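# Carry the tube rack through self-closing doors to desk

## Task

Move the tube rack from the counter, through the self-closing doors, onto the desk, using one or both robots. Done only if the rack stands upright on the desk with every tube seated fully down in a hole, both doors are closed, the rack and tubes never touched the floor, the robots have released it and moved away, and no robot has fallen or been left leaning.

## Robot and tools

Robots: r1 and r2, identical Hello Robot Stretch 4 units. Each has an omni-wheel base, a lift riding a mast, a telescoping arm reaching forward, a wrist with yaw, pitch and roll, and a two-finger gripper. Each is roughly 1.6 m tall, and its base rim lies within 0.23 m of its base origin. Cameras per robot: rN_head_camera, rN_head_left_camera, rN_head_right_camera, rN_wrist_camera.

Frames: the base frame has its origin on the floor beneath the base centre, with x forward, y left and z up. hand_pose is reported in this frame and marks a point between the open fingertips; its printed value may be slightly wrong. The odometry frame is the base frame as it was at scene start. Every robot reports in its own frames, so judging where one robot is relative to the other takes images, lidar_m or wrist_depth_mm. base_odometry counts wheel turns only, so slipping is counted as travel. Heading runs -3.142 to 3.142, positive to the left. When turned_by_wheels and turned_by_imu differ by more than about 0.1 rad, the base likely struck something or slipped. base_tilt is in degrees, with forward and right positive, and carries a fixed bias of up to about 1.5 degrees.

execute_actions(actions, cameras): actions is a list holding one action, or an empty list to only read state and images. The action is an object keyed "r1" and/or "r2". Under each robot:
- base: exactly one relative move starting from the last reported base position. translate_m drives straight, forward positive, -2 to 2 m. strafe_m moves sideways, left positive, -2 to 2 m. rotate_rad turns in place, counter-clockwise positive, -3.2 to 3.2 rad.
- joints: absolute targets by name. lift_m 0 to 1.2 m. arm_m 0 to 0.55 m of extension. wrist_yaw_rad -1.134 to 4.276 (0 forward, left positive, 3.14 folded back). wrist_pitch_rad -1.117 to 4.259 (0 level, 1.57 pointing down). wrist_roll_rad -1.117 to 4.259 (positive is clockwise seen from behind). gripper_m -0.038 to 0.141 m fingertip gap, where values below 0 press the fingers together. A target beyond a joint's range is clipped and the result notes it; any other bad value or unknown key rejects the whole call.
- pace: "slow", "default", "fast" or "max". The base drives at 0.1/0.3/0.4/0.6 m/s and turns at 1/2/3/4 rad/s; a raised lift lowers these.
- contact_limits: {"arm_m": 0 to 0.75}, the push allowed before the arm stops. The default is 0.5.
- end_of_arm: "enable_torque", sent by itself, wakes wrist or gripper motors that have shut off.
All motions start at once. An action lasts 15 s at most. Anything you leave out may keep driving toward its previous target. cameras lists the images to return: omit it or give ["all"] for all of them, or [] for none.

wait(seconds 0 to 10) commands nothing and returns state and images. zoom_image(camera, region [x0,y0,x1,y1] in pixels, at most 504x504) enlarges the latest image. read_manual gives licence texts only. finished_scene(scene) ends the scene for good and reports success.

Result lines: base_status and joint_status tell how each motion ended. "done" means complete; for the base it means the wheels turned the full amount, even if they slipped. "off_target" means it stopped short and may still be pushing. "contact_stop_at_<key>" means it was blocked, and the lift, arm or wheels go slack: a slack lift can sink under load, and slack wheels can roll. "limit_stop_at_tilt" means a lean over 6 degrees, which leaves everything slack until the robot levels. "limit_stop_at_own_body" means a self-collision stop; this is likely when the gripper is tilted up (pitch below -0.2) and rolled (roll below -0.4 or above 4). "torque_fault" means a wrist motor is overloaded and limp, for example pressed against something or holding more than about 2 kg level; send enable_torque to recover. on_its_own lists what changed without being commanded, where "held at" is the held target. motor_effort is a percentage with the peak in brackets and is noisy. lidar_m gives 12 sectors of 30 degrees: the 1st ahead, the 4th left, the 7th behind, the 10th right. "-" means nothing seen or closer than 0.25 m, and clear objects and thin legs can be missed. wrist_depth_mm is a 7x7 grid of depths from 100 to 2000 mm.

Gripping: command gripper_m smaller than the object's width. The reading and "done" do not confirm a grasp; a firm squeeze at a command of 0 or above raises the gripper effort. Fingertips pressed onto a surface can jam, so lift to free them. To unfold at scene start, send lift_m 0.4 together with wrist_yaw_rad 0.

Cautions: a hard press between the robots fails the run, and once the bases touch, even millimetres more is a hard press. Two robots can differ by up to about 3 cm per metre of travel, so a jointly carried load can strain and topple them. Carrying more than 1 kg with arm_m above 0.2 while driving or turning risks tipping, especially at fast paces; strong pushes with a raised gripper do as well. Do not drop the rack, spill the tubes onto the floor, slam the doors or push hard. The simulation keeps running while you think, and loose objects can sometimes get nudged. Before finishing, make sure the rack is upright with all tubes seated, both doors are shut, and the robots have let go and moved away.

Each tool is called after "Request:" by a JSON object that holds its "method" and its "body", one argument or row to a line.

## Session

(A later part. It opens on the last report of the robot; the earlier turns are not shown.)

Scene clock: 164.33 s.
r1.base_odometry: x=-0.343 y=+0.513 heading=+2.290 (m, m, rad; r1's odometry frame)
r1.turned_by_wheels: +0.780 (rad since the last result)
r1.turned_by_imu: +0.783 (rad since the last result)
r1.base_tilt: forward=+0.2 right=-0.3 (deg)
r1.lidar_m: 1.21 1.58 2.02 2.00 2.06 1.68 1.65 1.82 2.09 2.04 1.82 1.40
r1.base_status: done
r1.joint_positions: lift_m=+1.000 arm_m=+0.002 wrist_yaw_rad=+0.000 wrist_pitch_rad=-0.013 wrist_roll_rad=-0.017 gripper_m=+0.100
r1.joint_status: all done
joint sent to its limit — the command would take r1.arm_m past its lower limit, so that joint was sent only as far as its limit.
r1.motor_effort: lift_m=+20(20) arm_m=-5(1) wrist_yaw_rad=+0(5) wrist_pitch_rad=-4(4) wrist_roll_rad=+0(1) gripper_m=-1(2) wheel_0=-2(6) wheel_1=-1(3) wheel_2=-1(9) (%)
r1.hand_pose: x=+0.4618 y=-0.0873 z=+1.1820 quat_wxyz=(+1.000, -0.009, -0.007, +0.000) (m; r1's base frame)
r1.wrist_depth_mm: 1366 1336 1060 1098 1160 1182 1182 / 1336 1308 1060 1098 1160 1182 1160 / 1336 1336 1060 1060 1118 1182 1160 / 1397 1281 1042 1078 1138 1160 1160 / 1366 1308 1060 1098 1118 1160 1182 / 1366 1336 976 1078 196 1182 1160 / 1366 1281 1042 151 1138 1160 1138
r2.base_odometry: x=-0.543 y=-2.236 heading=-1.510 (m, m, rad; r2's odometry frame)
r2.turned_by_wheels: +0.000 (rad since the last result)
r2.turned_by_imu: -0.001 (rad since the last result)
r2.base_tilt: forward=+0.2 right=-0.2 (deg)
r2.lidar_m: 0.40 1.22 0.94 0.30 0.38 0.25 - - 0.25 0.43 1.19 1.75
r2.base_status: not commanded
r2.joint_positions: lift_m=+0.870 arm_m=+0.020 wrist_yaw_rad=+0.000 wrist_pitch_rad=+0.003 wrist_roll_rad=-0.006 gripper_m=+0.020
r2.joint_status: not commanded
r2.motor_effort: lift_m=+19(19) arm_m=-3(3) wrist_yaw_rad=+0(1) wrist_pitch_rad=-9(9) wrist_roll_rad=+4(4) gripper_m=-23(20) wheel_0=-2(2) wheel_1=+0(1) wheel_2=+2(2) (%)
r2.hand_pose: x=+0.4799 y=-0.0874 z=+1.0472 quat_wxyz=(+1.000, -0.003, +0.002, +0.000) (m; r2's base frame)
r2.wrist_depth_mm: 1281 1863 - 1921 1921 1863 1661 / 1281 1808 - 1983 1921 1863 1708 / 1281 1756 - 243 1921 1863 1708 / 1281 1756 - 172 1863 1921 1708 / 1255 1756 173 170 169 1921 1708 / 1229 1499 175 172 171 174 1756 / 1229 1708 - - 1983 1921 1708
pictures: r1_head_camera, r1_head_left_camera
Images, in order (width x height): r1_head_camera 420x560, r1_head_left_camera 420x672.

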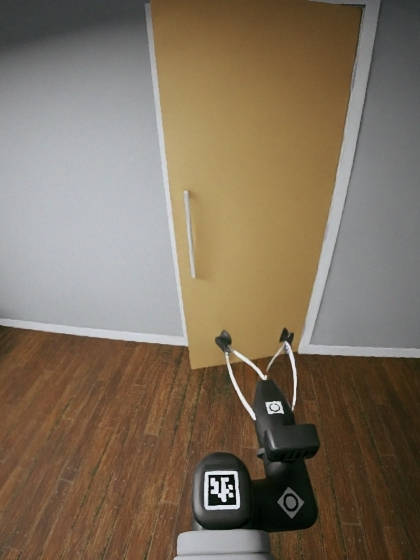

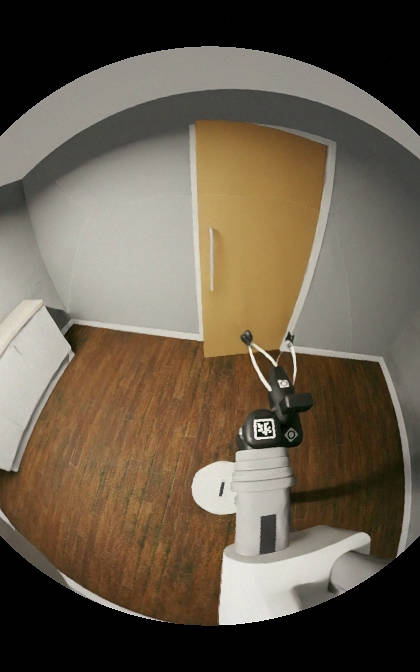

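Request:
{"method": "execute_actions", "body": {
  "actions": [
    {"r1":{"base":{"strafe_m":0.75},"joints":{"wrist_yaw_rad":3.0}},"r2":{"base":{"translate_m":0.15},"joints":{"wrist_yaw_rad":3.0},"pace":"slow"}}
  ],
  "cameras": []
}}

Request:
{"method": "execute_actions", "body": {
  "actions": [
    {"r1":{"base":{"translate_m":0.9}},"r2":{"base":{"translate_m":-0.95}}}
  ],
  "cameras": []
}}

Request:
{"method": "execute_actions", "body": {
  "actions": [
    {"r2":{"base":{"strafe_m":-0.25},"pace":"slow"}}
  ],
  "cameras": ["r1_head_right_camera","r2_head_left_camera"]
}}

Scene clock: 169.70 s.
r1.base_odometry: x=-0.907 y=+0.019 heading=+2.290 (m, m, rad; r1's odometry frame)
r1.turned_by_wheels: +0.000 (rad since the last result)
r1.turned_by_imu: +0.000 (rad since the last result)
r1.base_tilt: forward=+0.2 right=-0.2 (deg)
r1.lidar_m: 1.56 1.60 1.28 1.26 1.41 1.55 1.53 1.71 2.63 2.80 1.98 1.55
r1.base_status: done
r1.joint_positions: lift_m=+1.000 arm_m=+0.002 wrist_yaw_rad=+3.000 wrist_pitch_rad=-0.013 wrist_roll_rad=-0.017 gripper_m=+0.100
r1.joint_status: all done
r1.motor_effort: lift_m=+20(20) arm_m=-5(5) wrist_yaw_rad=+1(4) wrist_pitch_rad=-5(5) wrist_roll_rad=+0(0) gripper_m=-2(3) wheel_0=+0(8) wheel_1=-1(6) wheel_2=+0(1) (%)
r1.hand_pose: x=-0.1000 y=+0.1273 z=+1.1820 quat_wxyz=(+0.071, +0.006, -0.009, +0.997) (m; r1's base frame)
r1.wrist_depth_mm: 136 263 1708 1708 1708 1756 1708 / 116 151 1708 1708 1708 1756 1708 / 119 152 1661 1756 1708 1756 1808 / 135 188 1756 1708 1808 1756 1708 / 1708 1708 1661 1661 1756 1661 1708 / 1708 1661 1708 1661 198 1708 1756 / 1618 1661 1708 151 1708 1661 1756
r2.base_odometry: x=-0.534 y=-2.386 heading=-1.510 (m, m, rad; r2's odometry frame)
r2.turned_by_wheels: +0.000 (rad since the last result)
r2.turned_by_imu: -0.003 (rad since the last result)
r2.base_tilt: forward=+0.0 right=-0.1 (deg)
r2.lidar_m: 2.08 1.22 0.93 0.34 0.27 0.25 - 0.25 0.30 0.69 1.21 1.79
r2.base_status: done
r2.joint_positions: lift_m=+0.870 arm_m=+0.020 wrist_yaw_rad=+3.000 wrist_pitch_rad=+0.003 wrist_roll_rad=-0.006 gripper_m=+0.020
r2.joint_status: all done
r2.motor_effort: lift_m=+19(19) arm_m=-3(3) wrist_yaw_rad=+2(8) wrist_pitch_rad=-9(9) wrist_roll_rad=+3(3) gripper_m=-24(19) wheel_0=+0(3) wheel_1=+3(4) wheel_2=+0(6) (%)
r2.hand_pose: x=-0.0819 y=+0.1273 z=+1.0472 quat_wxyz=(+0.071, -0.002, -0.003, +0.997) (m; r2's base frame)
r2.wrist_depth_mm: 153 232 334 340 343 349 297 / 113 158 338 342 345 349 298 / 116 158 220 171 347 351 301 / 145 183 338 173 349 353 303 / 332 338 173 170 169 353 306 / 334 338 175 172 171 174 307 / 336 340 343 - 357 359 298
pictures: none
No camera images: the call's "cameras" was empty. Leave "cameras" out to get every camera's image.

Scene clock: 174.37 s.
r1.base_odometry: x=-1.500 y=+0.696 heading=+2.290 (m, m, rad; r1's odometry frame)
r1.turned_by_wheels: +0.000 (rad since the last result)
r1.turned_by_imu: -0.004 (rad since the last result)
r1.base_tilt: forward=+0.2 right=-0.3 (deg)
r1.lidar_m: 0.67 0.73 1.14 1.13 1.26 1.96 2.44 2.70 0.70 0.66 1.37 0.68
r1.base_status: done
r1.joint_positions: lift_m=+1.000 arm_m=+0.002 wrist_yaw_rad=+3.000 wrist_pitch_rad=-0.013 wrist_roll_rad=-0.017 gripper_m=+0.100
r1.joint_status: not commanded
r1.motor_effort: lift_m=+20(20) arm_m=-5(5) wrist_yaw_rad=+0(0) wrist_pitch_rad=-4(4) wrist_roll_rad=+0(0) gripper_m=-1(0) wheel_0=+1(5) wheel_1=+0(1) wheel_2=-1(8) (%)
r1.hand_pose: x=-0.1000 y=+0.1273 z=+1.1820 quat_wxyz=(+0.071, +0.006, -0.009, +0.997) (m; r1's base frame)
r1.wrist_depth_mm: 136 262 - - - - - / 117 152 - - - - - / 119 152 - - - - - / 135 188 - - - - - / - - - - - - - / - - - - 197 - 1576 / - - - 152 - - 1576
r2.base_odometry: x=-0.592 y=-1.437 heading=-1.510 (m, m, rad; r2's odometry frame)
r2.turned_by_wheels: +0.000 (rad since the last result)
r2.turned_by_imu: +0.003 (rad since the last result)
r2.base_tilt: forward=+0.2 right=+0.0 (deg)
r2.lidar_m: 2.94 0.78 0.70 0.67 2.18 2.49 2.45 2.61 - 0.25 0.25 0.52
r2.base_status: done
r2.joint_positions: lift_m=+0.870 arm_m=+0.020 wrist_yaw_rad=+3.000 wrist_pitch_rad=+0.003 wrist_roll_rad=-0.006 gripper_m=+0.020
r2.joint_status: not commanded
r2.motor_effort: lift_m=+19(19) arm_m=-3(3) wrist_yaw_rad=+0(0) wrist_pitch_rad=-9(10) wrist_roll_rad=+4(2) gripper_m=-21(22) wheel_0=+1(8) wheel_1=-3(8) wheel_2=-1(13) (%)
r2.hand_pose: x=-0.0820 y=+0.1272 z=+1.0472 quat_wxyz=(+0.071, -0.002, -0.003, +0.997) (m; r2's base frame)
r2.wrist_depth_mm: 153 232 - - - - - / 113 158 - - - - - / 116 158 220 172 - - - / 145 182 - 173 - - - / - - 173 170 169 - - / - - 175 172 171 173 - / - - - - - - -
pictures: none
No camera images: the call's "cameras" was empty. Leave "cameras" out to get every camera's image.

Scene clock: 178.00 s.
r1.base_odometry: x=-1.500 y=+0.696 heading=+2.290 (m, m, rad; r1's odometry frame)
r1.turned_by_wheels: +0.000 (rad since the last result)
r1.turned_by_imu: -0.001 (rad since the last result)
r1.base_tilt: forward=+0.2 right=-0.3 (deg)
r1.lidar_m: 0.67 0.76 1.13 1.12 1.24 1.97 2.44 2.70 0.95 0.91 1.41 0.68
r1.base_status: not commanded
r1.joint_positions: lift_m=+1.000 arm_m=+0.002 wrist_yaw_rad=+3.000 wrist_pitch_rad=-0.013 wrist_roll_rad=-0.017 gripper_m=+0.100
r1.joint_status: not commanded
r1.motor_effort: lift_m=+20(20) arm_m=-5(5) wrist_yaw_rad=+0(1) wrist_pitch_rad=-4(4) wrist_roll_rad=+0(0) gripper_m=-1(0) wheel_0=+1(1) wheel_1=+1(1) wheel_2=-1(0) (%)
r1.hand_pose: x=-0.1000 y=+0.1273 z=+1.1820 quat_wxyz=(+0.071, +0.006, -0.009, +0.997) (m; r1's base frame)
r1.wrist_depth_mm: 136 264 - - - - - / 116 152 - - - - - / 119 152 - - - - - / 135 188 - - - - - / - - - - - - - / - - - - 198 - 1537 / - - - 151 - - 1618
r2.base_odometry: x=-0.842 y=-1.453 heading=-1.510 (m, m, rad; r2's odometry frame)
r2.turned_by_wheels: +0.000 (rad since the last result)
r2.turned_by_imu: -0.002 (rad since the last result)
r2.base_tilt: forward=+0.2 right=-0.1 (deg)
r2.lidar_m: 2.95 0.92 1.06 0.89 2.45 2.53 2.45 0.29 0.25 - 0.25 0.29
r2.base_status: done
r2.joint_positions: lift_m=+0.870 arm_m=+0.020 wrist_yaw_rad=+3.000 wrist_pitch_rad=+0.003 wrist_roll_rad=-0.006 gripper_m=+0.020
r2.joint_status: not commanded
r2.motor_effort: lift_m=+19(19) arm_m=-3(2) wrist_yaw_rad=+0(0) wrist_pitch_rad=-10(10) wrist_roll_rad=+3(3) gripper_m=-22(20) wheel_0=+1(6) wheel_1=-1(6) wheel_2=-1(1) (%)
r2.hand_pose: x=-0.0820 y=+0.1272 z=+1.0472 quat_wxyz=(+0.071, -0.002, -0.003, +0.997) (m; r2's base frame)
r2.wrist_depth_mm: 153 232 - - - - - / 112 158 - - - - - / 116 158 223 171 - - - / 145 182 - 172 - - - / - - 173 170 169 - - / - - 175 173 171 174 - / - - - - - - -
pictures: r1_head_right_camera, r2_head_left_camera
Images, in order (width x height): r1_head_right_camera 420x672, r2_head_left_camera 420x672.

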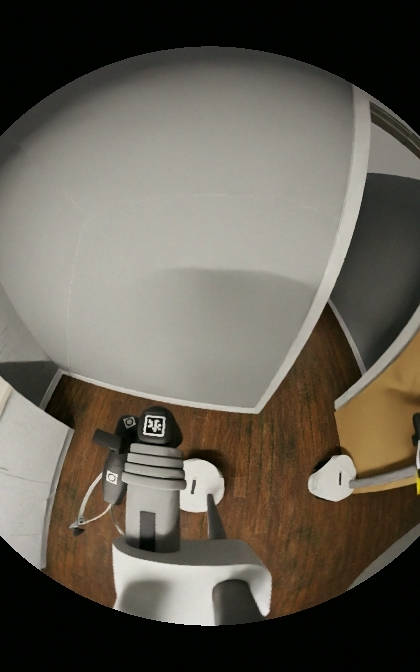

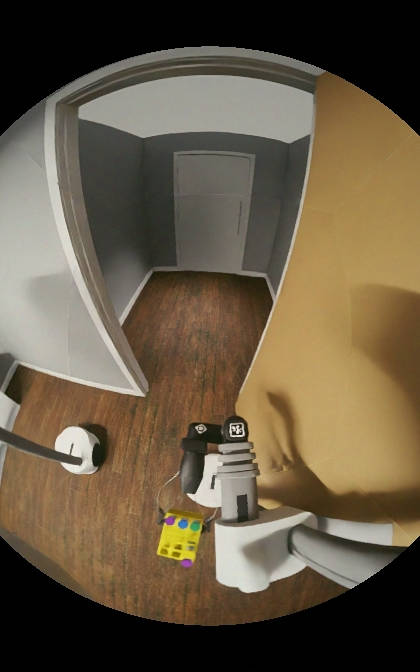

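Request:
{"method": "execute_actions", "body": {
  "actions": [
    {"r1":{"base":{"translate_m":0.38}},"r2":{"base":{"translate_m":-0.2},"pace":"slow"}}
  ],
  "cameras": []
}}

Request:
{"method": "execute_actions", "body": {
  "actions": [
    {"r1":{"base":{"strafe_m":-0.86}}}
  ],
  "cameras": ["r1_head_left_camera"]
}}

Request:
{"method": "execute_actions", "body": {
  "actions": [
    {"r1":{"base":{"translate_m":1.6}}}
  ],
  "cameras": ["r1_head_camera"]
}}

Scene clock: 182.37 s.
r1.base_odometry: x=-1.750 y=+0.981 heading=+2.290 (m, m, rad; r1's odometry frame)
r1.turned_by_wheels: +0.000 (rad since the last result)
r1.turned_by_imu: -0.003 (rad since the last result)
r1.base_tilt: forward=+0.2 right=-0.3 (deg)
r1.lidar_m: 0.29 0.33 0.51 1.09 1.17 1.87 2.80 3.09 1.10 1.33 0.39 0.30
r1.base_status: done
r1.joint_positions: lift_m=+1.000 arm_m=+0.002 wrist_yaw_rad=+3.000 wrist_pitch_rad=-0.013 wrist_roll_rad=-0.017 gripper_m=+0.100
r1.joint_status: not commanded
r1.motor_effort: lift_m=+20(20) arm_m=-5(5) wrist_yaw_rad=-1(1) wrist_pitch_rad=-5(4) wrist_roll_rad=+0(0) gripper_m=-1(1) wheel_0=+0(9) wheel_1=-1(3) wheel_2=+0(9) (%)
r1.hand_pose: x=-0.1000 y=+0.1273 z=+1.1820 quat_wxyz=(+0.071, +0.006, -0.009, +0.997) (m; r1's base frame)
r1.wrist_depth_mm: 136 263 - - - - - / 116 152 - - - - - / 119 152 - - - - - / 135 188 - - - - - / - - - - - - - / - - - - 198 - 1430 / - - - 151 - 1808 1464
r2.base_odometry: x=-0.854 y=-1.253 heading=-1.510 (m, m, rad; r2's odometry frame)
r2.turned_by_wheels: +0.000 (rad since the last result)
r2.turned_by_imu: +0.000 (rad since the last result)
r2.base_tilt: forward=+0.2 right=-0.2 (deg)
r2.lidar_m: 0.88 1.07 1.10 2.29 2.45 2.31 2.26 2.39 1.99 - 0.25 0.29
r2.base_status: done
r2.joint_positions: lift_m=+0.870 arm_m=+0.020 wrist_yaw_rad=+3.000 wrist_pitch_rad=+0.003 wrist_roll_rad=-0.006 gripper_m=+0.020
r2.joint_status: not commanded
r2.motor_effort: lift_m=+19(19) arm_m=-3(2) wrist_yaw_rad=+0(2) wrist_pitch_rad=-9(9) wrist_roll_rad=+3(5) gripper_m=-22(25) wheel_0=+0(5) wheel_1=-2(6) wheel_2=+4(7) (%)
r2.hand_pose: x=-0.0820 y=+0.1272 z=+1.0472 quat_wxyz=(+0.071, -0.002, -0.003, +0.997) (m; r2's base frame)
r2.wrist_depth_mm: 153 231 - - - - - / 112 158 - - - - - / 116 158 224 173 - - - / 145 182 - 173 - - - / - - 173 170 169 - - / - - 175 173 171 173 - / - - - - - - -
pictures: none
No camera images: the call's "cameras" was empty. Leave "cameras" out to get every camera's image.

Scene clock: 186.57 s.
r1.base_odometry: x=-1.103 y=+1.548 heading=+2.290 (m, m, rad; r1's odometry frame)
r1.turned_by_wheels: +0.000 (rad since the last result)
r1.turned_by_imu: -0.005 (rad since the last result)
r1.base_tilt: forward=+0.2 right=-0.2 (deg)
r1.lidar_m: 2.47 0.40 0.36 1.54 2.11 2.98 0.54 0.51 0.49 0.48 0.55 1.89
r1.base_status: done
r1.joint_positions: lift_m=+1.000 arm_m=+0.002 wrist_yaw_rad=+3.000 wrist_pitch_rad=-0.013 wrist_roll_rad=-0.017 gripper_m=+0.100
r1.joint_status: not commanded
r1.motor_effort: lift_m=+20(20) arm_m=-5(5) wrist_yaw_rad=+1(1) wrist_pitch_rad=-5(5) wrist_roll_rad=+0(1) gripper_m=-2(0) wheel_0=+0(10) wheel_1=-1(6) wheel_2=-1(2) (%)
r1.hand_pose: x=-0.1000 y=+0.1273 z=+1.1820 quat_wxyz=(+0.071, +0.006, -0.009, +0.997) (m; r1's base frame)
r1.wrist_depth_mm: 136 260 - - - - - / 116 151 - - - - - / 119 152 - - - - - / 135 188 - - - - - / 603 904 - - - - - / 574 627 - - 198 - - / 809 - - 151 - - -
r2.base_odometry: x=-0.854 y=-1.253 heading=-1.510 (m, m, rad; r2's odometry frame)
r2.turned_by_wheels: +0.000 (rad since the last result)
r2.turned_by_imu: -0.002 (rad since the last result)
r2.base_tilt: forward=+0.1 right=-0.1 (deg)
r2.lidar_m: 0.55 0.53 1.36 2.27 2.46 2.30 2.26 2.37 2.00 - 0.25 0.27
r2.base_status: not commanded
r2.joint_positions: lift_m=+0.870 arm_m=+0.020 wrist_yaw_rad=+3.000 wrist_pitch_rad=+0.003 wrist_roll_rad=-0.006 gripper_m=+0.020
r2.joint_status: not commanded
r2.motor_effort: lift_m=+19(19) arm_m=-2(2) wrist_yaw_rad=+1(1) wrist_pitch_rad=-9(9) wrist_roll_rad=+3(3) gripper_m=-22(23) wheel_0=+1(1) wheel_1=-2(2) wheel_2=+4(4) (%)
r2.hand_pose: x=-0.0820 y=+0.1272 z=+1.0472 quat_wxyz=(+0.071, -0.002, -0.003, +0.997) (m; r2's base frame)
r2.wrist_depth_mm: 153 231 - - - - - / 112 158 - - - - - / 116 158 224 172 - - - / 145 182 - 173 - - - / - - 174 170 169 - - / - - 175 173 171 174 - / - - - - - - -
pictures: r1_head_left_camera
Images, in order (width x height): r1_head_left_camera 420x672.

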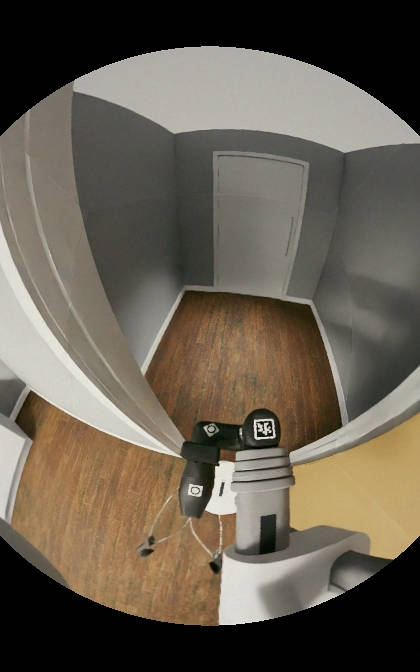

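Scene clock: 193.37 s.
r1.base_odometry: x=-2.157 y=+2.752 heading=+2.290 (m, m, rad; r1's odometry frame)
r1.turned_by_wheels: +0.000 (rad since the last result)
r1.turned_by_imu: -0.007 (rad since the last result)
r1.base_tilt: forward=+0.2 right=-0.2 (deg)
r1.lidar_m: 0.92 0.90 0.73 0.72 0.80 1.22 1.26 1.48 1.38 1.34 1.15 0.94
r1.base_status: done
r1.joint_positions: lift_m=+1.000 arm_m=+0.002 wrist_yaw_rad=+3.000 wrist_pitch_rad=-0.013 wrist_roll_rad=-0.017 gripper_m=+0.100
r1.joint_status: not commanded
r1.motor_effort: lift_m=+20(20) arm_m=-5(5) wrist_yaw_rad=-3(2) wrist_pitch_rad=-5(5) wrist_roll_rad=+1(1) gripper_m=-2(4) wheel_0=+1(4) wheel_1=+0(2) wheel_2=-1(9) (%)
r1.hand_pose: x=-0.1000 y=+0.1273 z=+1.1820 quat_wxyz=(+0.071, +0.006, -0.009, +0.997) (m; r1's base frame)
r1.wrist_depth_mm: 136 262 - 1397 1430 1229 878 / 116 152 - 1397 1430 1255 878 / 119 152 - 1366 1464 1255 891 / 135 189 - 1464 1397 1229 891 / 1366 - - 1397 1430 1281 891 / 1366 1537 - 1366 198 1255 904 / 1366 1537 - 152 1397 1098 878
r2.base_odometry: x=-0.854 y=-1.253 heading=-1.510 (m, m, rad; r2's odometry frame)
r2.turned_by_wheels: +0.000 (rad since the last result)
r2.turned_by_imu: -0.003 (rad since the last result)
r2.base_tilt: forward=+0.1 right=-0.1 (deg)
r2.lidar_m: 0.89 1.06 1.37 2.27 2.45 2.31 2.27 2.37 2.00 - 0.25 0.27
r2.base_status: not commanded
r2.joint_positions: lift_m=+0.870 arm_m=+0.020 wrist_yaw_rad=+3.000 wrist_pitch_rad=+0.003 wrist_roll_rad=-0.006 gripper_m=+0.020
r2.joint_status: not commanded
r2.motor_effort: lift_m=+19(19) arm_m=-3(2) wrist_yaw_rad=+0(0) wrist_pitch_rad=-9(9) wrist_roll_rad=+3(4) gripper_m=-21(24) wheel_0=+1(0) wheel_1=-2(2) wheel_2=+4(4) (%)
r2.hand_pose: x=-0.0820 y=+0.1272 z=+1.0472 quat_wxyz=(+0.071, -0.002, -0.003, +0.997) (m; r2's base frame)
r2.wrist_depth_mm: 153 232 - - - - - / 113 158 - - - - - / 116 158 224 172 - - - / 145 182 - 173 - - - / - - 173 170 169 - - / - - 175 172 171 174 - / - - - - - - -
pictures: r1_head_camera
Images, in order (width x height): r1_head_camera 420x560.

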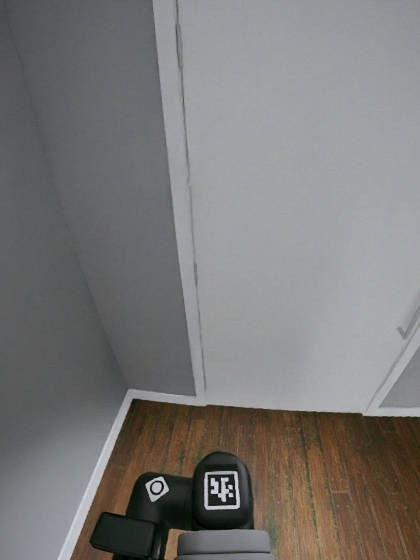

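Request:
{"method": "execute_actions", "body": {
  "actions": [
    {"r1":{"base":{"strafe_m":-0.57},"joints":{"wrist_yaw_rad":0,"lift_m":0.9}}}
  ],
  "cameras": ["r1_head_camera","r1_wrist_camera"]
}}

Scene clock: 197.43 s.
r1.base_odometry: x=-1.729 y=+3.127 heading=+2.290 (m, m, rad; r1's odometry frame)
r1.turned_by_wheels: +0.000 (rad since the last result)
r1.turned_by_imu: -0.001 (rad since the last result)
r1.base_tilt: forward=+0.2 right=-0.2 (deg)
r1.lidar_m: 0.87 0.95 1.31 1.28 1.41 1.50 1.34 0.99 0.78 0.77 0.85 0.82
r1.base_status: done
r1.joint_positions: lift_m=+0.900 arm_m=+0.002 wrist_yaw_rad=+0.000 wrist_pitch_rad=-0.013 wrist_roll_rad=-0.017 gripper_m=+0.100
r1.joint_status: all done
r1.motor_effort: lift_m=+17(18) arm_m=-5(5) wrist_yaw_rad=+0(1) wrist_pitch_rad=-5(5) wrist_roll_rad=+0(0) gripper_m=-1(4) wheel_0=+0(7) wheel_1=+2(9) wheel_2=-1(0) (%)
r1.hand_pose: x=+0.4617 y=-0.0874 z=+1.0822 quat_wxyz=(+1.000, -0.009, -0.007, +0.000) (m; r1's base frame)
r1.wrist_depth_mm: 691 691 661 647 634 609 597 / 707 683 661 647 634 609 603 / 691 668 668 647 634 603 603 / 699 683 654 647 634 615 603 / 691 676 661 647 634 609 603 / 691 683 654 647 198 603 609 / 699 676 661 151 634 591 615
r2.base_odometry: x=-0.854 y=-1.253 heading=-1.510 (m, m, rad; r2's odometry frame)
r2.turned_by_wheels: +0.000 (rad since the last result)
r2.turned_by_imu: -0.002 (rad since the last result)
r2.base_tilt: forward=+0.2 right=-0.2 (deg)
r2.lidar_m: 0.87 1.08 1.35 2.27 2.45 2.32 2.25 2.38 1.99 - 0.25 0.27
r2.base_status: not commanded
r2.joint_positions: lift_m=+0.870 arm_m=+0.020 wrist_yaw_rad=+3.000 wrist_pitch_rad=+0.003 wrist_roll_rad=-0.006 gripper_m=+0.020
r2.joint_status: not commanded
r2.motor_effort: lift_m=+19(19) arm_m=-3(2) wrist_yaw_rad=-1(1) wrist_pitch_rad=-8(9) wrist_roll_rad=+3(4) gripper_m=-23(26) wheel_0=+0(1) wheel_1=-2(2) wheel_2=+4(4) (%)
r2.hand_pose: x=-0.0820 y=+0.1272 z=+1.0472 quat_wxyz=(+0.071, -0.002, -0.003, +0.997) (m; r2's base frame)
r2.wrist_depth_mm: 153 232 - - - - - / 112 158 - - - - - / 116 158 224 172 - - - / 145 182 - 174 - - - / - - 173 170 169 - - / - - 175 173 171 173 - / - - - - - - -
pictures: r1_head_camera, r1_wrist_camera
Images, in order (width x height): r1_head_camera 420x560, r1_wrist_camera 616x392.

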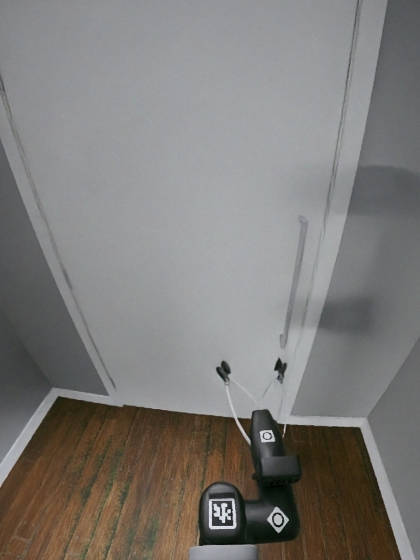

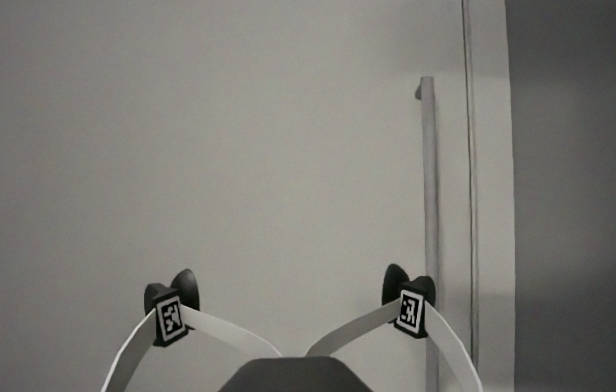

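Request:
{"method": "execute_actions", "body": {
  "actions": [
    {"r1":{"base":{"strafe_m":-0.2},"joints":{"arm_m":0.35}}}
  ],
  "cameras": ["r1_wrist_camera"]
}}

Request:
{"method": "execute_actions", "body": {
  "actions": [
    {"r1":{"joints":{"gripper_m":-0.02}}}
  ],
  "cameras": []
}}

Request:
{"method": "execute_actions", "body": {
  "actions": [
    {"r1":{"base":{"strafe_m":0.08},"joints":{"arm_m":0.02},"pace":"slow"}}
  ],
  "cameras": []
}}

Request:
{"method": "execute_actions", "body": {
  "actions": [
    {"r1":{"base":{"translate_m":-0.15},"pace":"slow"}}
  ],
  "cameras": []
}}

Request:
{"method": "execute_actions", "body": {
  "actions": [
    {"r1":{"base":{"strafe_m":0.15},"pace":"slow"}}
  ],
  "cameras": []
}}

Request:
{"method": "execute_actions", "body": {
  "actions": [
    {"r1":{"base":{"translate_m":-0.12},"pace":"slow"}}
  ],
  "cameras": []
}}

Request:
{"method": "execute_actions", "body": {
  "actions": [
    {"r1":{"base":{"strafe_m":0.25},"pace":"slow"}}
  ],
  "cameras": ["r1_head_left_camera"]
}}

Scene clock: 202.43 s.
r1.base_odometry: x=-1.578 y=+3.259 heading=+2.290 (m, m, rad; r1's odometry frame)
r1.turned_by_wheels: +0.000 (rad since the last result)
r1.turned_by_imu: -0.002 (rad since the last result)
r1.base_tilt: forward=+0.2 right=-0.2 (deg)
r1.lidar_m: 0.76 0.92 1.40 1.47 1.63 1.63 1.34 0.74 0.59 0.55 0.64 0.83
r1.base_status: done
r1.joint_positions: lift_m=+0.900 arm_m=+0.349 wrist_yaw_rad=+0.000 wrist_pitch_rad=-0.013 wrist_roll_rad=-0.017 gripper_m=+0.100
r1.joint_status: all done
r1.motor_effort: lift_m=+17(17) arm_m=+5(6) wrist_yaw_rad=-1(1) wrist_pitch_rad=-4(4) wrist_roll_rad=+1(1) gripper_m=-4(4) wheel_0=-2(10) wheel_1=+1(7) wheel_2=+0(1) (%)
r1.hand_pose: x=+0.8085 y=-0.0874 z=+1.0822 quat_wxyz=(+1.000, -0.009, -0.007, +0.000) (m; r1's base frame)
r1.wrist_depth_mm: 290 287 278 267 265 246 254 / 291 286 278 267 266 246 253 / 291 283 278 268 265 245 253 / 291 283 277 268 263 246 252 / 291 283 277 267 264 246 252 / 290 283 274 267 198 245 253 / 291 281 274 151 264 243 252
r2.base_odometry: x=-0.854 y=-1.253 heading=-1.510 (m, m, rad; r2's odometry frame)
r2.turned_by_wheels: +0.000 (rad since the last result)
r2.turned_by_imu: -0.002 (rad since the last result)
r2.base_tilt: forward=+0.1 right=-0.1 (deg)
r2.lidar_m: 0.89 1.08 1.36 2.27 2.48 2.30 2.25 2.38 1.99 - 0.25 0.28
r2.base_status: not commanded
r2.joint_positions: lift_m=+0.870 arm_m=+0.020 wrist_yaw_rad=+3.000 wrist_pitch_rad=+0.003 wrist_roll_rad=-0.006 gripper_m=+0.020
r2.joint_status: not commanded
r2.motor_effort: lift_m=+19(19) arm_m=-3(2) wrist_yaw_rad=+3(0) wrist_pitch_rad=-9(9) wrist_roll_rad=+4(4) gripper_m=-23(22) wheel_0=+1(1) wheel_1=-2(2) wheel_2=+4(4) (%)
r2.hand_pose: x=-0.0820 y=+0.1272 z=+1.0472 quat_wxyz=(+0.071, -0.002, -0.003, +0.997) (m; r2's base frame)
r2.wrist_depth_mm: 153 232 - - - - - / 112 158 - - - - - / 116 158 223 173 - - - / 145 182 - 173 - - - / - - 173 170 169 - - / - - 175 172 172 173 - / - - - - - - -
pictures: r1_wrist_camera
Images, in order (width x height): r1_wrist_camera 616x392.

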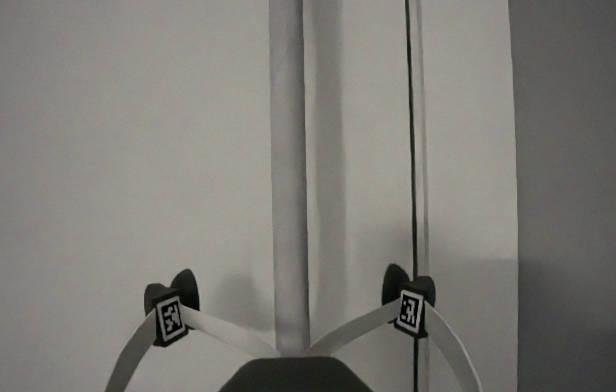

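Scene clock: 204.37 s.
r1.base_odometry: x=-1.578 y=+3.259 heading=+2.290 (m, m, rad; r1's odometry frame)
r1.turned_by_wheels: +0.000 (rad since the last result)
r1.turned_by_imu: -0.001 (rad since the last result)
r1.base_tilt: forward=+0.2 right=-0.3 (deg)
r1.lidar_m: 0.76 0.93 1.41 1.47 1.62 1.64 1.35 0.75 0.60 0.57 0.64 0.84
r1.base_status: not commanded
r1.joint_positions: lift_m=+0.900 arm_m=+0.350 wrist_yaw_rad=+0.003 wrist_pitch_rad=-0.013 wrist_roll_rad=-0.017 gripper_m=-0.019
r1.joint_status: all done
r1.motor_effort: lift_m=+17(17) arm_m=+3(5) wrist_yaw_rad=-10(9) wrist_pitch_rad=-4(4) wrist_roll_rad=+0(0) gripper_m=-20(22) wheel_0=-1(2) wheel_1=+0(1) wheel_2=+1(1) (%)
r1.hand_pose: x=+0.8091 y=-0.0867 z=+1.0822 quat_wxyz=(+1.000, -0.009, -0.007, +0.001) (m; r1's base frame)
r1.wrist_depth_mm: 285 277 268 259 256 245 252 / 283 277 267 259 257 246 253 / 285 276 270 257 255 245 251 / 283 277 267 259 256 244 251 / 283 276 267 257 255 244 251 / 283 277 189 195 184 246 251 / 282 155 267 193 254 240 252
r2.base_odometry: x=-0.854 y=-1.253 heading=-1.510 (m, m, rad; r2's odometry frame)
r2.turned_by_wheels: +0.000 (rad since the last result)
r2.turned_by_imu: -0.001 (rad since the last result)
r2.base_tilt: forward=+0.1 right=-0.2 (deg)
r2.lidar_m: 0.89 1.07 1.35 2.28 2.46 2.31 2.26 2.39 1.99 - 0.25 0.28
r2.base_status: not commanded
r2.joint_positions: lift_m=+0.870 arm_m=+0.020 wrist_yaw_rad=+3.000 wrist_pitch_rad=+0.003 wrist_roll_rad=-0.006 gripper_m=+0.020
r2.joint_status: not commanded
r2.motor_effort: lift_m=+19(19) arm_m=-2(3) wrist_yaw_rad=+0(1) wrist_pitch_rad=-9(9) wrist_roll_rad=+4(3) gripper_m=-22(21) wheel_0=+1(0) wheel_1=-2(2) wheel_2=+4(4) (%)
r2.hand_pose: x=-0.0820 y=+0.1272 z=+1.0472 quat_wxyz=(+0.071, -0.002, -0.003, +0.997) (m; r2's base frame)
r2.wrist_depth_mm: 153 232 - - - - - / 112 158 - - - - - / 116 158 224 173 - - - / 145 182 - 173 - - - / - - 173 170 169 - - / - - 175 172 171 174 - / - - - - - - -
pictures: none
No camera images: the call's "cameras" was empty. Leave "cameras" out to get every camera's image.

Scene clock: 208.93 s.
r1.base_odometry: x=-1.638 y=+3.206 heading=+2.290 (m, m, rad; r1's odometry frame)
r1.turned_by_wheels: +0.000 (rad since the last result)
r1.turned_by_imu: -0.003 (rad since the last result)
r1.base_tilt: forward=+0.2 right=-0.3 (deg)
r1.lidar_m: 0.57 0.76 1.39 1.40 1.54 1.59 1.35 0.84 0.66 0.65 0.73 0.59
r1.base_status: done
r1.joint_positions: lift_m=+0.900 arm_m=+0.021 wrist_yaw_rad=+0.000 wrist_pitch_rad=-0.013 wrist_roll_rad=-0.017 gripper_m=-0.020
r1.joint_status: all done
r1.motor_effort: lift_m=+17(17) arm_m=-5(7) wrist_yaw_rad=-1(79) wrist_pitch_rad=-6(10) wrist_roll_rad=+0(0) gripper_m=-14(25) wheel_0=+1(27) wheel_1=+1(8) wheel_2=-1(19) (%)
r1.hand_pose: x=+0.4803 y=-0.0874 z=+1.0821 quat_wxyz=(+1.000, -0.009, -0.007, +0.000) (m; r1's base frame)
r1.wrist_depth_mm: 508 466 421 379 366 585 569 / 508 462 421 377 368 585 564 / 512 462 415 377 366 580 564 / 508 459 418 375 370 585 574 / 512 459 418 379 368 580 574 / 504 462 186 200 362 580 569 / 512 449 415 182 357 574 569
r2.base_odometry: x=-0.854 y=-1.253 heading=-1.510 (m, m, rad; r2's odometry frame)
r2.turned_by_wheels: +0.000 (rad since the last result)
r2.turned_by_imu: -0.002 (rad since the last result)
r2.base_tilt: forward=+0.2 right=-0.1 (deg)
r2.lidar_m: 0.87 1.08 1.36 2.29 2.45 2.30 2.26 2.37 2.00 - 0.25 0.28
r2.base_status: not commanded
r2.joint_positions: lift_m=+0.870 arm_m=+0.020 wrist_yaw_rad=+3.000 wrist_pitch_rad=+0.003 wrist_roll_rad=-0.006 gripper_m=+0.020
r2.joint_status: not commanded
r2.motor_effort: lift_m=+19(19) arm_m=-3(3) wrist_yaw_rad=+0(1) wrist_pitch_rad=-9(9) wrist_roll_rad=+4(3) gripper_m=-21(25) wheel_0=+0(1) wheel_1=-2(2) wheel_2=+4(4) (%)
r2.hand_pose: x=-0.0820 y=+0.1272 z=+1.0472 quat_wxyz=(+0.071, -0.002, -0.003, +0.997) (m; r2's base frame)
r2.wrist_depth_mm: 153 232 - - - - - / 113 157 - - - - - / 116 158 223 172 - - - / 145 182 - 173 - - - / - - 174 170 169 - - / - - 175 172 171 174 - / - - - - - - -
pictures: none
No camera images: the call's "cameras" was empty. Leave "cameras" out to get every camera's image.

Scene clock: 211.73 s.
r1.base_odometry: x=-1.540 y=+3.094 heading=+2.290 (m, m, rad; r1's odometry frame)
r1.turned_by_wheels: +0.000 (rad since the last result)
r1.turned_by_imu: +0.000 (rad since the last result)
r1.base_tilt: forward=+0.2 right=-0.3 (deg)
r1.lidar_m: 0.95 1.08 1.45 1.42 1.52 1.43 1.18 0.82 0.65 0.62 0.70 0.99
r1.base_status: done
r1.joint_positions: lift_m=+0.900 arm_m=+0.021 wrist_yaw_rad=+0.000 wrist_pitch_rad=-0.013 wrist_roll_rad=-0.017 gripper_m=-0.020
r1.joint_status: not commanded
r1.motor_effort: lift_m=+17(17) arm_m=-5(5) wrist_yaw_rad=-2(1) wrist_pitch_rad=-5(5) wrist_roll_rad=+0(0) gripper_m=-13(12) wheel_0=-2(2) wheel_1=+0(4) wheel_2=+1(5) (%)
r1.hand_pose: x=+0.4803 y=-0.0874 z=+1.0821 quat_wxyz=(+1.000, -0.009, -0.007, +0.000) (m; r1's base frame)
r1.wrist_depth_mm: 820 820 778 778 741 741 707 / 798 809 768 768 732 732 715 / 820 788 788 759 741 732 715 / 820 788 778 768 732 732 723 / 820 820 788 759 732 723 707 / 831 798 186 199 741 732 715 / 809 809 768 182 741 732 715
r2.base_odometry: x=-0.854 y=-1.253 heading=-1.510 (m, m, rad; r2's odometry frame)
r2.turned_by_wheels: +0.000 (rad since the last result)
r2.turned_by_imu: -0.001 (rad since the last result)
r2.base_tilt: forward=+0.2 right=-0.1 (deg)
r2.lidar_m: 0.87 1.10 1.35 2.28 2.46 2.32 2.26 2.38 1.99 - 0.25 0.27
r2.base_status: not commanded
r2.joint_positions: lift_m=+0.870 arm_m=+0.020 wrist_yaw_rad=+3.000 wrist_pitch_rad=+0.003 wrist_roll_rad=-0.006 gripper_m=+0.020
r2.joint_status: not commanded
r2.motor_effort: lift_m=+19(19) arm_m=-3(2) wrist_yaw_rad=+1(1) wrist_pitch_rad=-9(9) wrist_roll_rad=+3(4) gripper_m=-23(20) wheel_0=+0(0) wheel_1=-2(2) wheel_2=+4(4) (%)
r2.hand_pose: x=-0.0820 y=+0.1272 z=+1.0472 quat_wxyz=(+0.071, -0.002, -0.003, +0.997) (m; r2's base frame)
r2.wrist_depth_mm: 153 232 - - - - - / 112 158 - - - - - / 116 158 223 173 - - - / 145 182 - 173 - - - / - - 173 170 169 - - / - - 175 173 171 174 - / - - - - - - -
pictures: none
No camera images: the call's "cameras" was empty. Leave "cameras" out to get every camera's image.

Scene clock: 214.37 s.
r1.base_odometry: x=-1.652 y=+2.995 heading=+2.290 (m, m, rad; r1's odometry frame)
r1.turned_by_wheels: +0.000 (rad since the last result)
r1.turned_by_imu: -0.001 (rad since the last result)
r1.base_tilt: forward=+0.2 right=-0.3 (deg)
r1.lidar_m: 1.00 1.10 1.28 1.27 1.38 1.36 1.18 1.00 0.80 0.77 0.86 0.96
r1.base_status: done
r1.joint_positions: lift_m=+0.900 arm_m=+0.021 wrist_yaw_rad=+0.000 wrist_pitch_rad=-0.013 wrist_roll_rad=-0.017 gripper_m=-0.020
r1.joint_status: not commanded
r1.motor_effort: lift_m=+17(17) arm_m=-5(5) wrist_yaw_rad=-2(3) wrist_pitch_rad=-5(6) wrist_roll_rad=+0(0) gripper_m=-18(15) wheel_0=-3(6) wheel_1=+2(9) wheel_2=+0(2) (%)
r1.hand_pose: x=+0.4803 y=-0.0874 z=+1.0821 quat_wxyz=(+1.000, -0.009, -0.007, +0.000) (m; r1's base frame)
r1.wrist_depth_mm: 842 831 798 778 759 750 741 / 842 820 809 788 759 732 741 / 842 820 809 778 759 741 723 / 842 820 809 788 759 741 732 / 842 820 809 778 768 741 732 / 831 809 186 200 750 750 723 / 831 820 798 181 768 732 723
r2.base_odometry: x=-0.854 y=-1.253 heading=-1.510 (m, m, rad; r2's odometry frame)
r2.turned_by_wheels: +0.000 (rad since the last result)
r2.turned_by_imu: -0.001 (rad since the last result)
r2.base_tilt: forward=+0.2 right=-0.2 (deg)
r2.lidar_m: 0.89 1.07 1.35 2.29 2.46 2.32 2.25 2.37 2.01 - 0.25 0.28
r2.base_status: not commanded
r2.joint_positions: lift_m=+0.870 arm_m=+0.020 wrist_yaw_rad=+3.000 wrist_pitch_rad=+0.003 wrist_roll_rad=-0.006 gripper_m=+0.020
r2.joint_status: not commanded
r2.motor_effort: lift_m=+19(19) arm_m=-2(2) wrist_yaw_rad=+1(1) wrist_pitch_rad=-10(9) wrist_roll_rad=+4(4) gripper_m=-24(24) wheel_0=+0(1) wheel_1=-2(2) wheel_2=+4(4) (%)
r2.hand_pose: x=-0.0820 y=+0.1272 z=+1.0472 quat_wxyz=(+0.071, -0.002, -0.003, +0.997) (m; r2's base frame)
r2.wrist_depth_mm: 153 233 - - - - - / 112 158 - - - - - / 116 158 224 172 - - - / 145 182 - 173 - - - / - - 173 170 169 - - / - - 175 173 171 174 - / - - - - - - -
pictures: none
No camera images: the call's "cameras" was empty. Leave "cameras" out to get every camera's image.

Scene clock: 216.83 s.
r1.base_odometry: x=-1.573 y=+2.905 heading=+2.290 (m, m, rad; r1's odometry frame)
r1.turned_by_wheels: +0.000 (rad since the last result)
r1.turned_by_imu: +0.000 (rad since the last result)
r1.base_tilt: forward=+0.2 right=-0.3 (deg)
r1.lidar_m: 1.14 1.25 1.31 1.27 1.35 1.28 1.07 0.99 0.78 0.76 0.83 1.08
r1.base_status: done
r1.joint_positions: lift_m=+0.900 arm_m=+0.021 wrist_yaw_rad=+0.000 wrist_pitch_rad=-0.013 wrist_roll_rad=-0.017 gripper_m=-0.020
r1.joint_status: not commanded
r1.motor_effort: lift_m=+17(17) arm_m=-5(5) wrist_yaw_rad=-1(1) wrist_pitch_rad=-5(5) wrist_roll_rad=+0(0) gripper_m=-13(15) wheel_0=-2(7) wheel_1=-2(10) wheel_2=+2(4) (%)
r1.hand_pose: x=+0.4803 y=-0.0874 z=+1.0821 quat_wxyz=(+1.000, -0.009, -0.007, +0.000) (m; r1's base frame)
r1.wrist_depth_mm: 991 946 917 931 891 866 842 / 991 976 946 917 878 854 854 / 976 960 931 917 878 854 842 / 960 960 946 904 878 854 842 / 960 946 917 904 891 866 842 / 976 946 185 200 878 854 842 / 976 946 904 182 878 854 831
r2.base_odometry: x=-0.854 y=-1.253 heading=-1.510 (m, m, rad; r2's odometry frame)
r2.turned_by_wheels: +0.000 (rad since the last result)
r2.turned_by_imu: -0.001 (rad since the last result)
r2.base_tilt: forward=+0.2 right=-0.1 (deg)
r2.lidar_m: 0.89 1.08 1.35 2.28 2.46 2.31 2.26 2.36 2.01 - 0.25 0.26
r2.base_status: not commanded
r2.joint_positions: lift_m=+0.870 arm_m=+0.020 wrist_yaw_rad=+3.000 wrist_pitch_rad=+0.003 wrist_roll_rad=-0.006 gripper_m=+0.020
r2.joint_status: not commanded
r2.motor_effort: lift_m=+19(19) arm_m=-2(3) wrist_yaw_rad=-1(0) wrist_pitch_rad=-9(10) wrist_roll_rad=+2(4) gripper_m=-21(22) wheel_0=+0(1) wheel_1=-2(2) wheel_2=+4(4) (%)
r2.hand_pose: x=-0.0820 y=+0.1272 z=+1.0472 quat_wxyz=(+0.071, -0.002, -0.003, +0.997) (m; r2's base frame)
r2.wrist_depth_mm: 153 232 - - - - - / 112 157 - - - - - / 116 158 224 172 - - - / 145 182 - 173 - - - / - - 173 170 169 - - / - - 175 172 171 174 - / - - - - - - -
pictures: none
No camera images: the call's "cameras" was empty. Leave "cameras" out to get every camera's image.

Scene clock: 220.47 s.
r1.base_odometry: x=-1.762 y=+2.740 heading=+2.290 (m, m, rad; r1's odometry frame)
r1.turned_by_wheels: +0.000 (rad since the last result)
r1.turned_by_imu: +0.000 (rad since the last result)
r1.base_tilt: forward=+0.2 right=-0.3 (deg)
r1.lidar_m: 1.16 1.29 1.07 1.03 1.14 1.11 1.11 1.10 1.03 0.99 1.11 1.17
r1.base_status: done
r1.joint_positions: lift_m=+0.900 arm_m=+0.021 wrist_yaw_rad=+0.000 wrist_pitch_rad=-0.013 wrist_roll_rad=-0.017 gripper_m=-0.020
r1.joint_status: not commanded
r1.motor_effort: lift_m=+17(17) arm_m=-5(5) wrist_yaw_rad=-3(1) wrist_pitch_rad=-6(5) wrist_roll_rad=+0(0) gripper_m=-13(13) wheel_0=-1(6) wheel_1=+2(3) wheel_2=+1(4) (%)
r1.hand_pose: x=+0.4803 y=-0.0874 z=+1.0821 quat_wxyz=(+1.000, -0.009, -0.007, +0.000) (m; r1's base frame)
r1.wrist_depth_mm: 1008 991 960 946 917 878 878 / 1008 1008 976 946 917 891 878 / 1008 976 960 931 931 891 866 / 1025 976 960 931 917 891 854 / 1008 976 960 931 904 878 878 / 1008 976 186 199 904 891 866 / 991 960 960 182 904 891 866
r2.base_odometry: x=-0.854 y=-1.253 heading=-1.510 (m, m, rad; r2's odometry frame)
r2.turned_by_wheels: +0.000 (rad since the last result)
r2.turned_by_imu: -0.001 (rad since the last result)
r2.base_tilt: forward=+0.3 right=-0.1 (deg)
r2.lidar_m: 0.88 1.07 1.35 2.28 2.46 2.30 2.26 2.36 2.01 - 0.25 0.27
r2.base_status: not commanded
r2.joint_positions: lift_m=+0.870 arm_m=+0.020 wrist_yaw_rad=+3.000 wrist_pitch_rad=+0.003 wrist_roll_rad=-0.006 gripper_m=+0.020
r2.joint_status: not commanded
r2.motor_effort: lift_m=+19(19) arm_m=-2(3) wrist_yaw_rad=+2(0) wrist_pitch_rad=-9(9) wrist_roll_rad=+4(3) gripper_m=-21(24) wheel_0=+0(0) wheel_1=-2(2) wheel_2=+4(4) (%)
r2.hand_pose: x=-0.0820 y=+0.1272 z=+1.0472 quat_wxyz=(+0.071, -0.002, -0.003, +0.997) (m; r2's base frame)
r2.wrist_depth_mm: 153 231 - - - - - / 112 157 - - - - - / 116 158 224 172 - - - / 145 182 - 173 - - - / - - 174 170 169 - - / - - 176 172 171 173 - / - - - - - - -
pictures: r1_head_left_camera
Images, in order (width x height): r1_head_left_camera 420x672.

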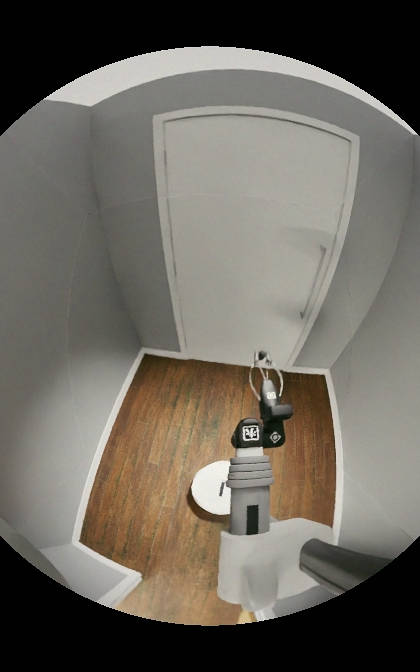

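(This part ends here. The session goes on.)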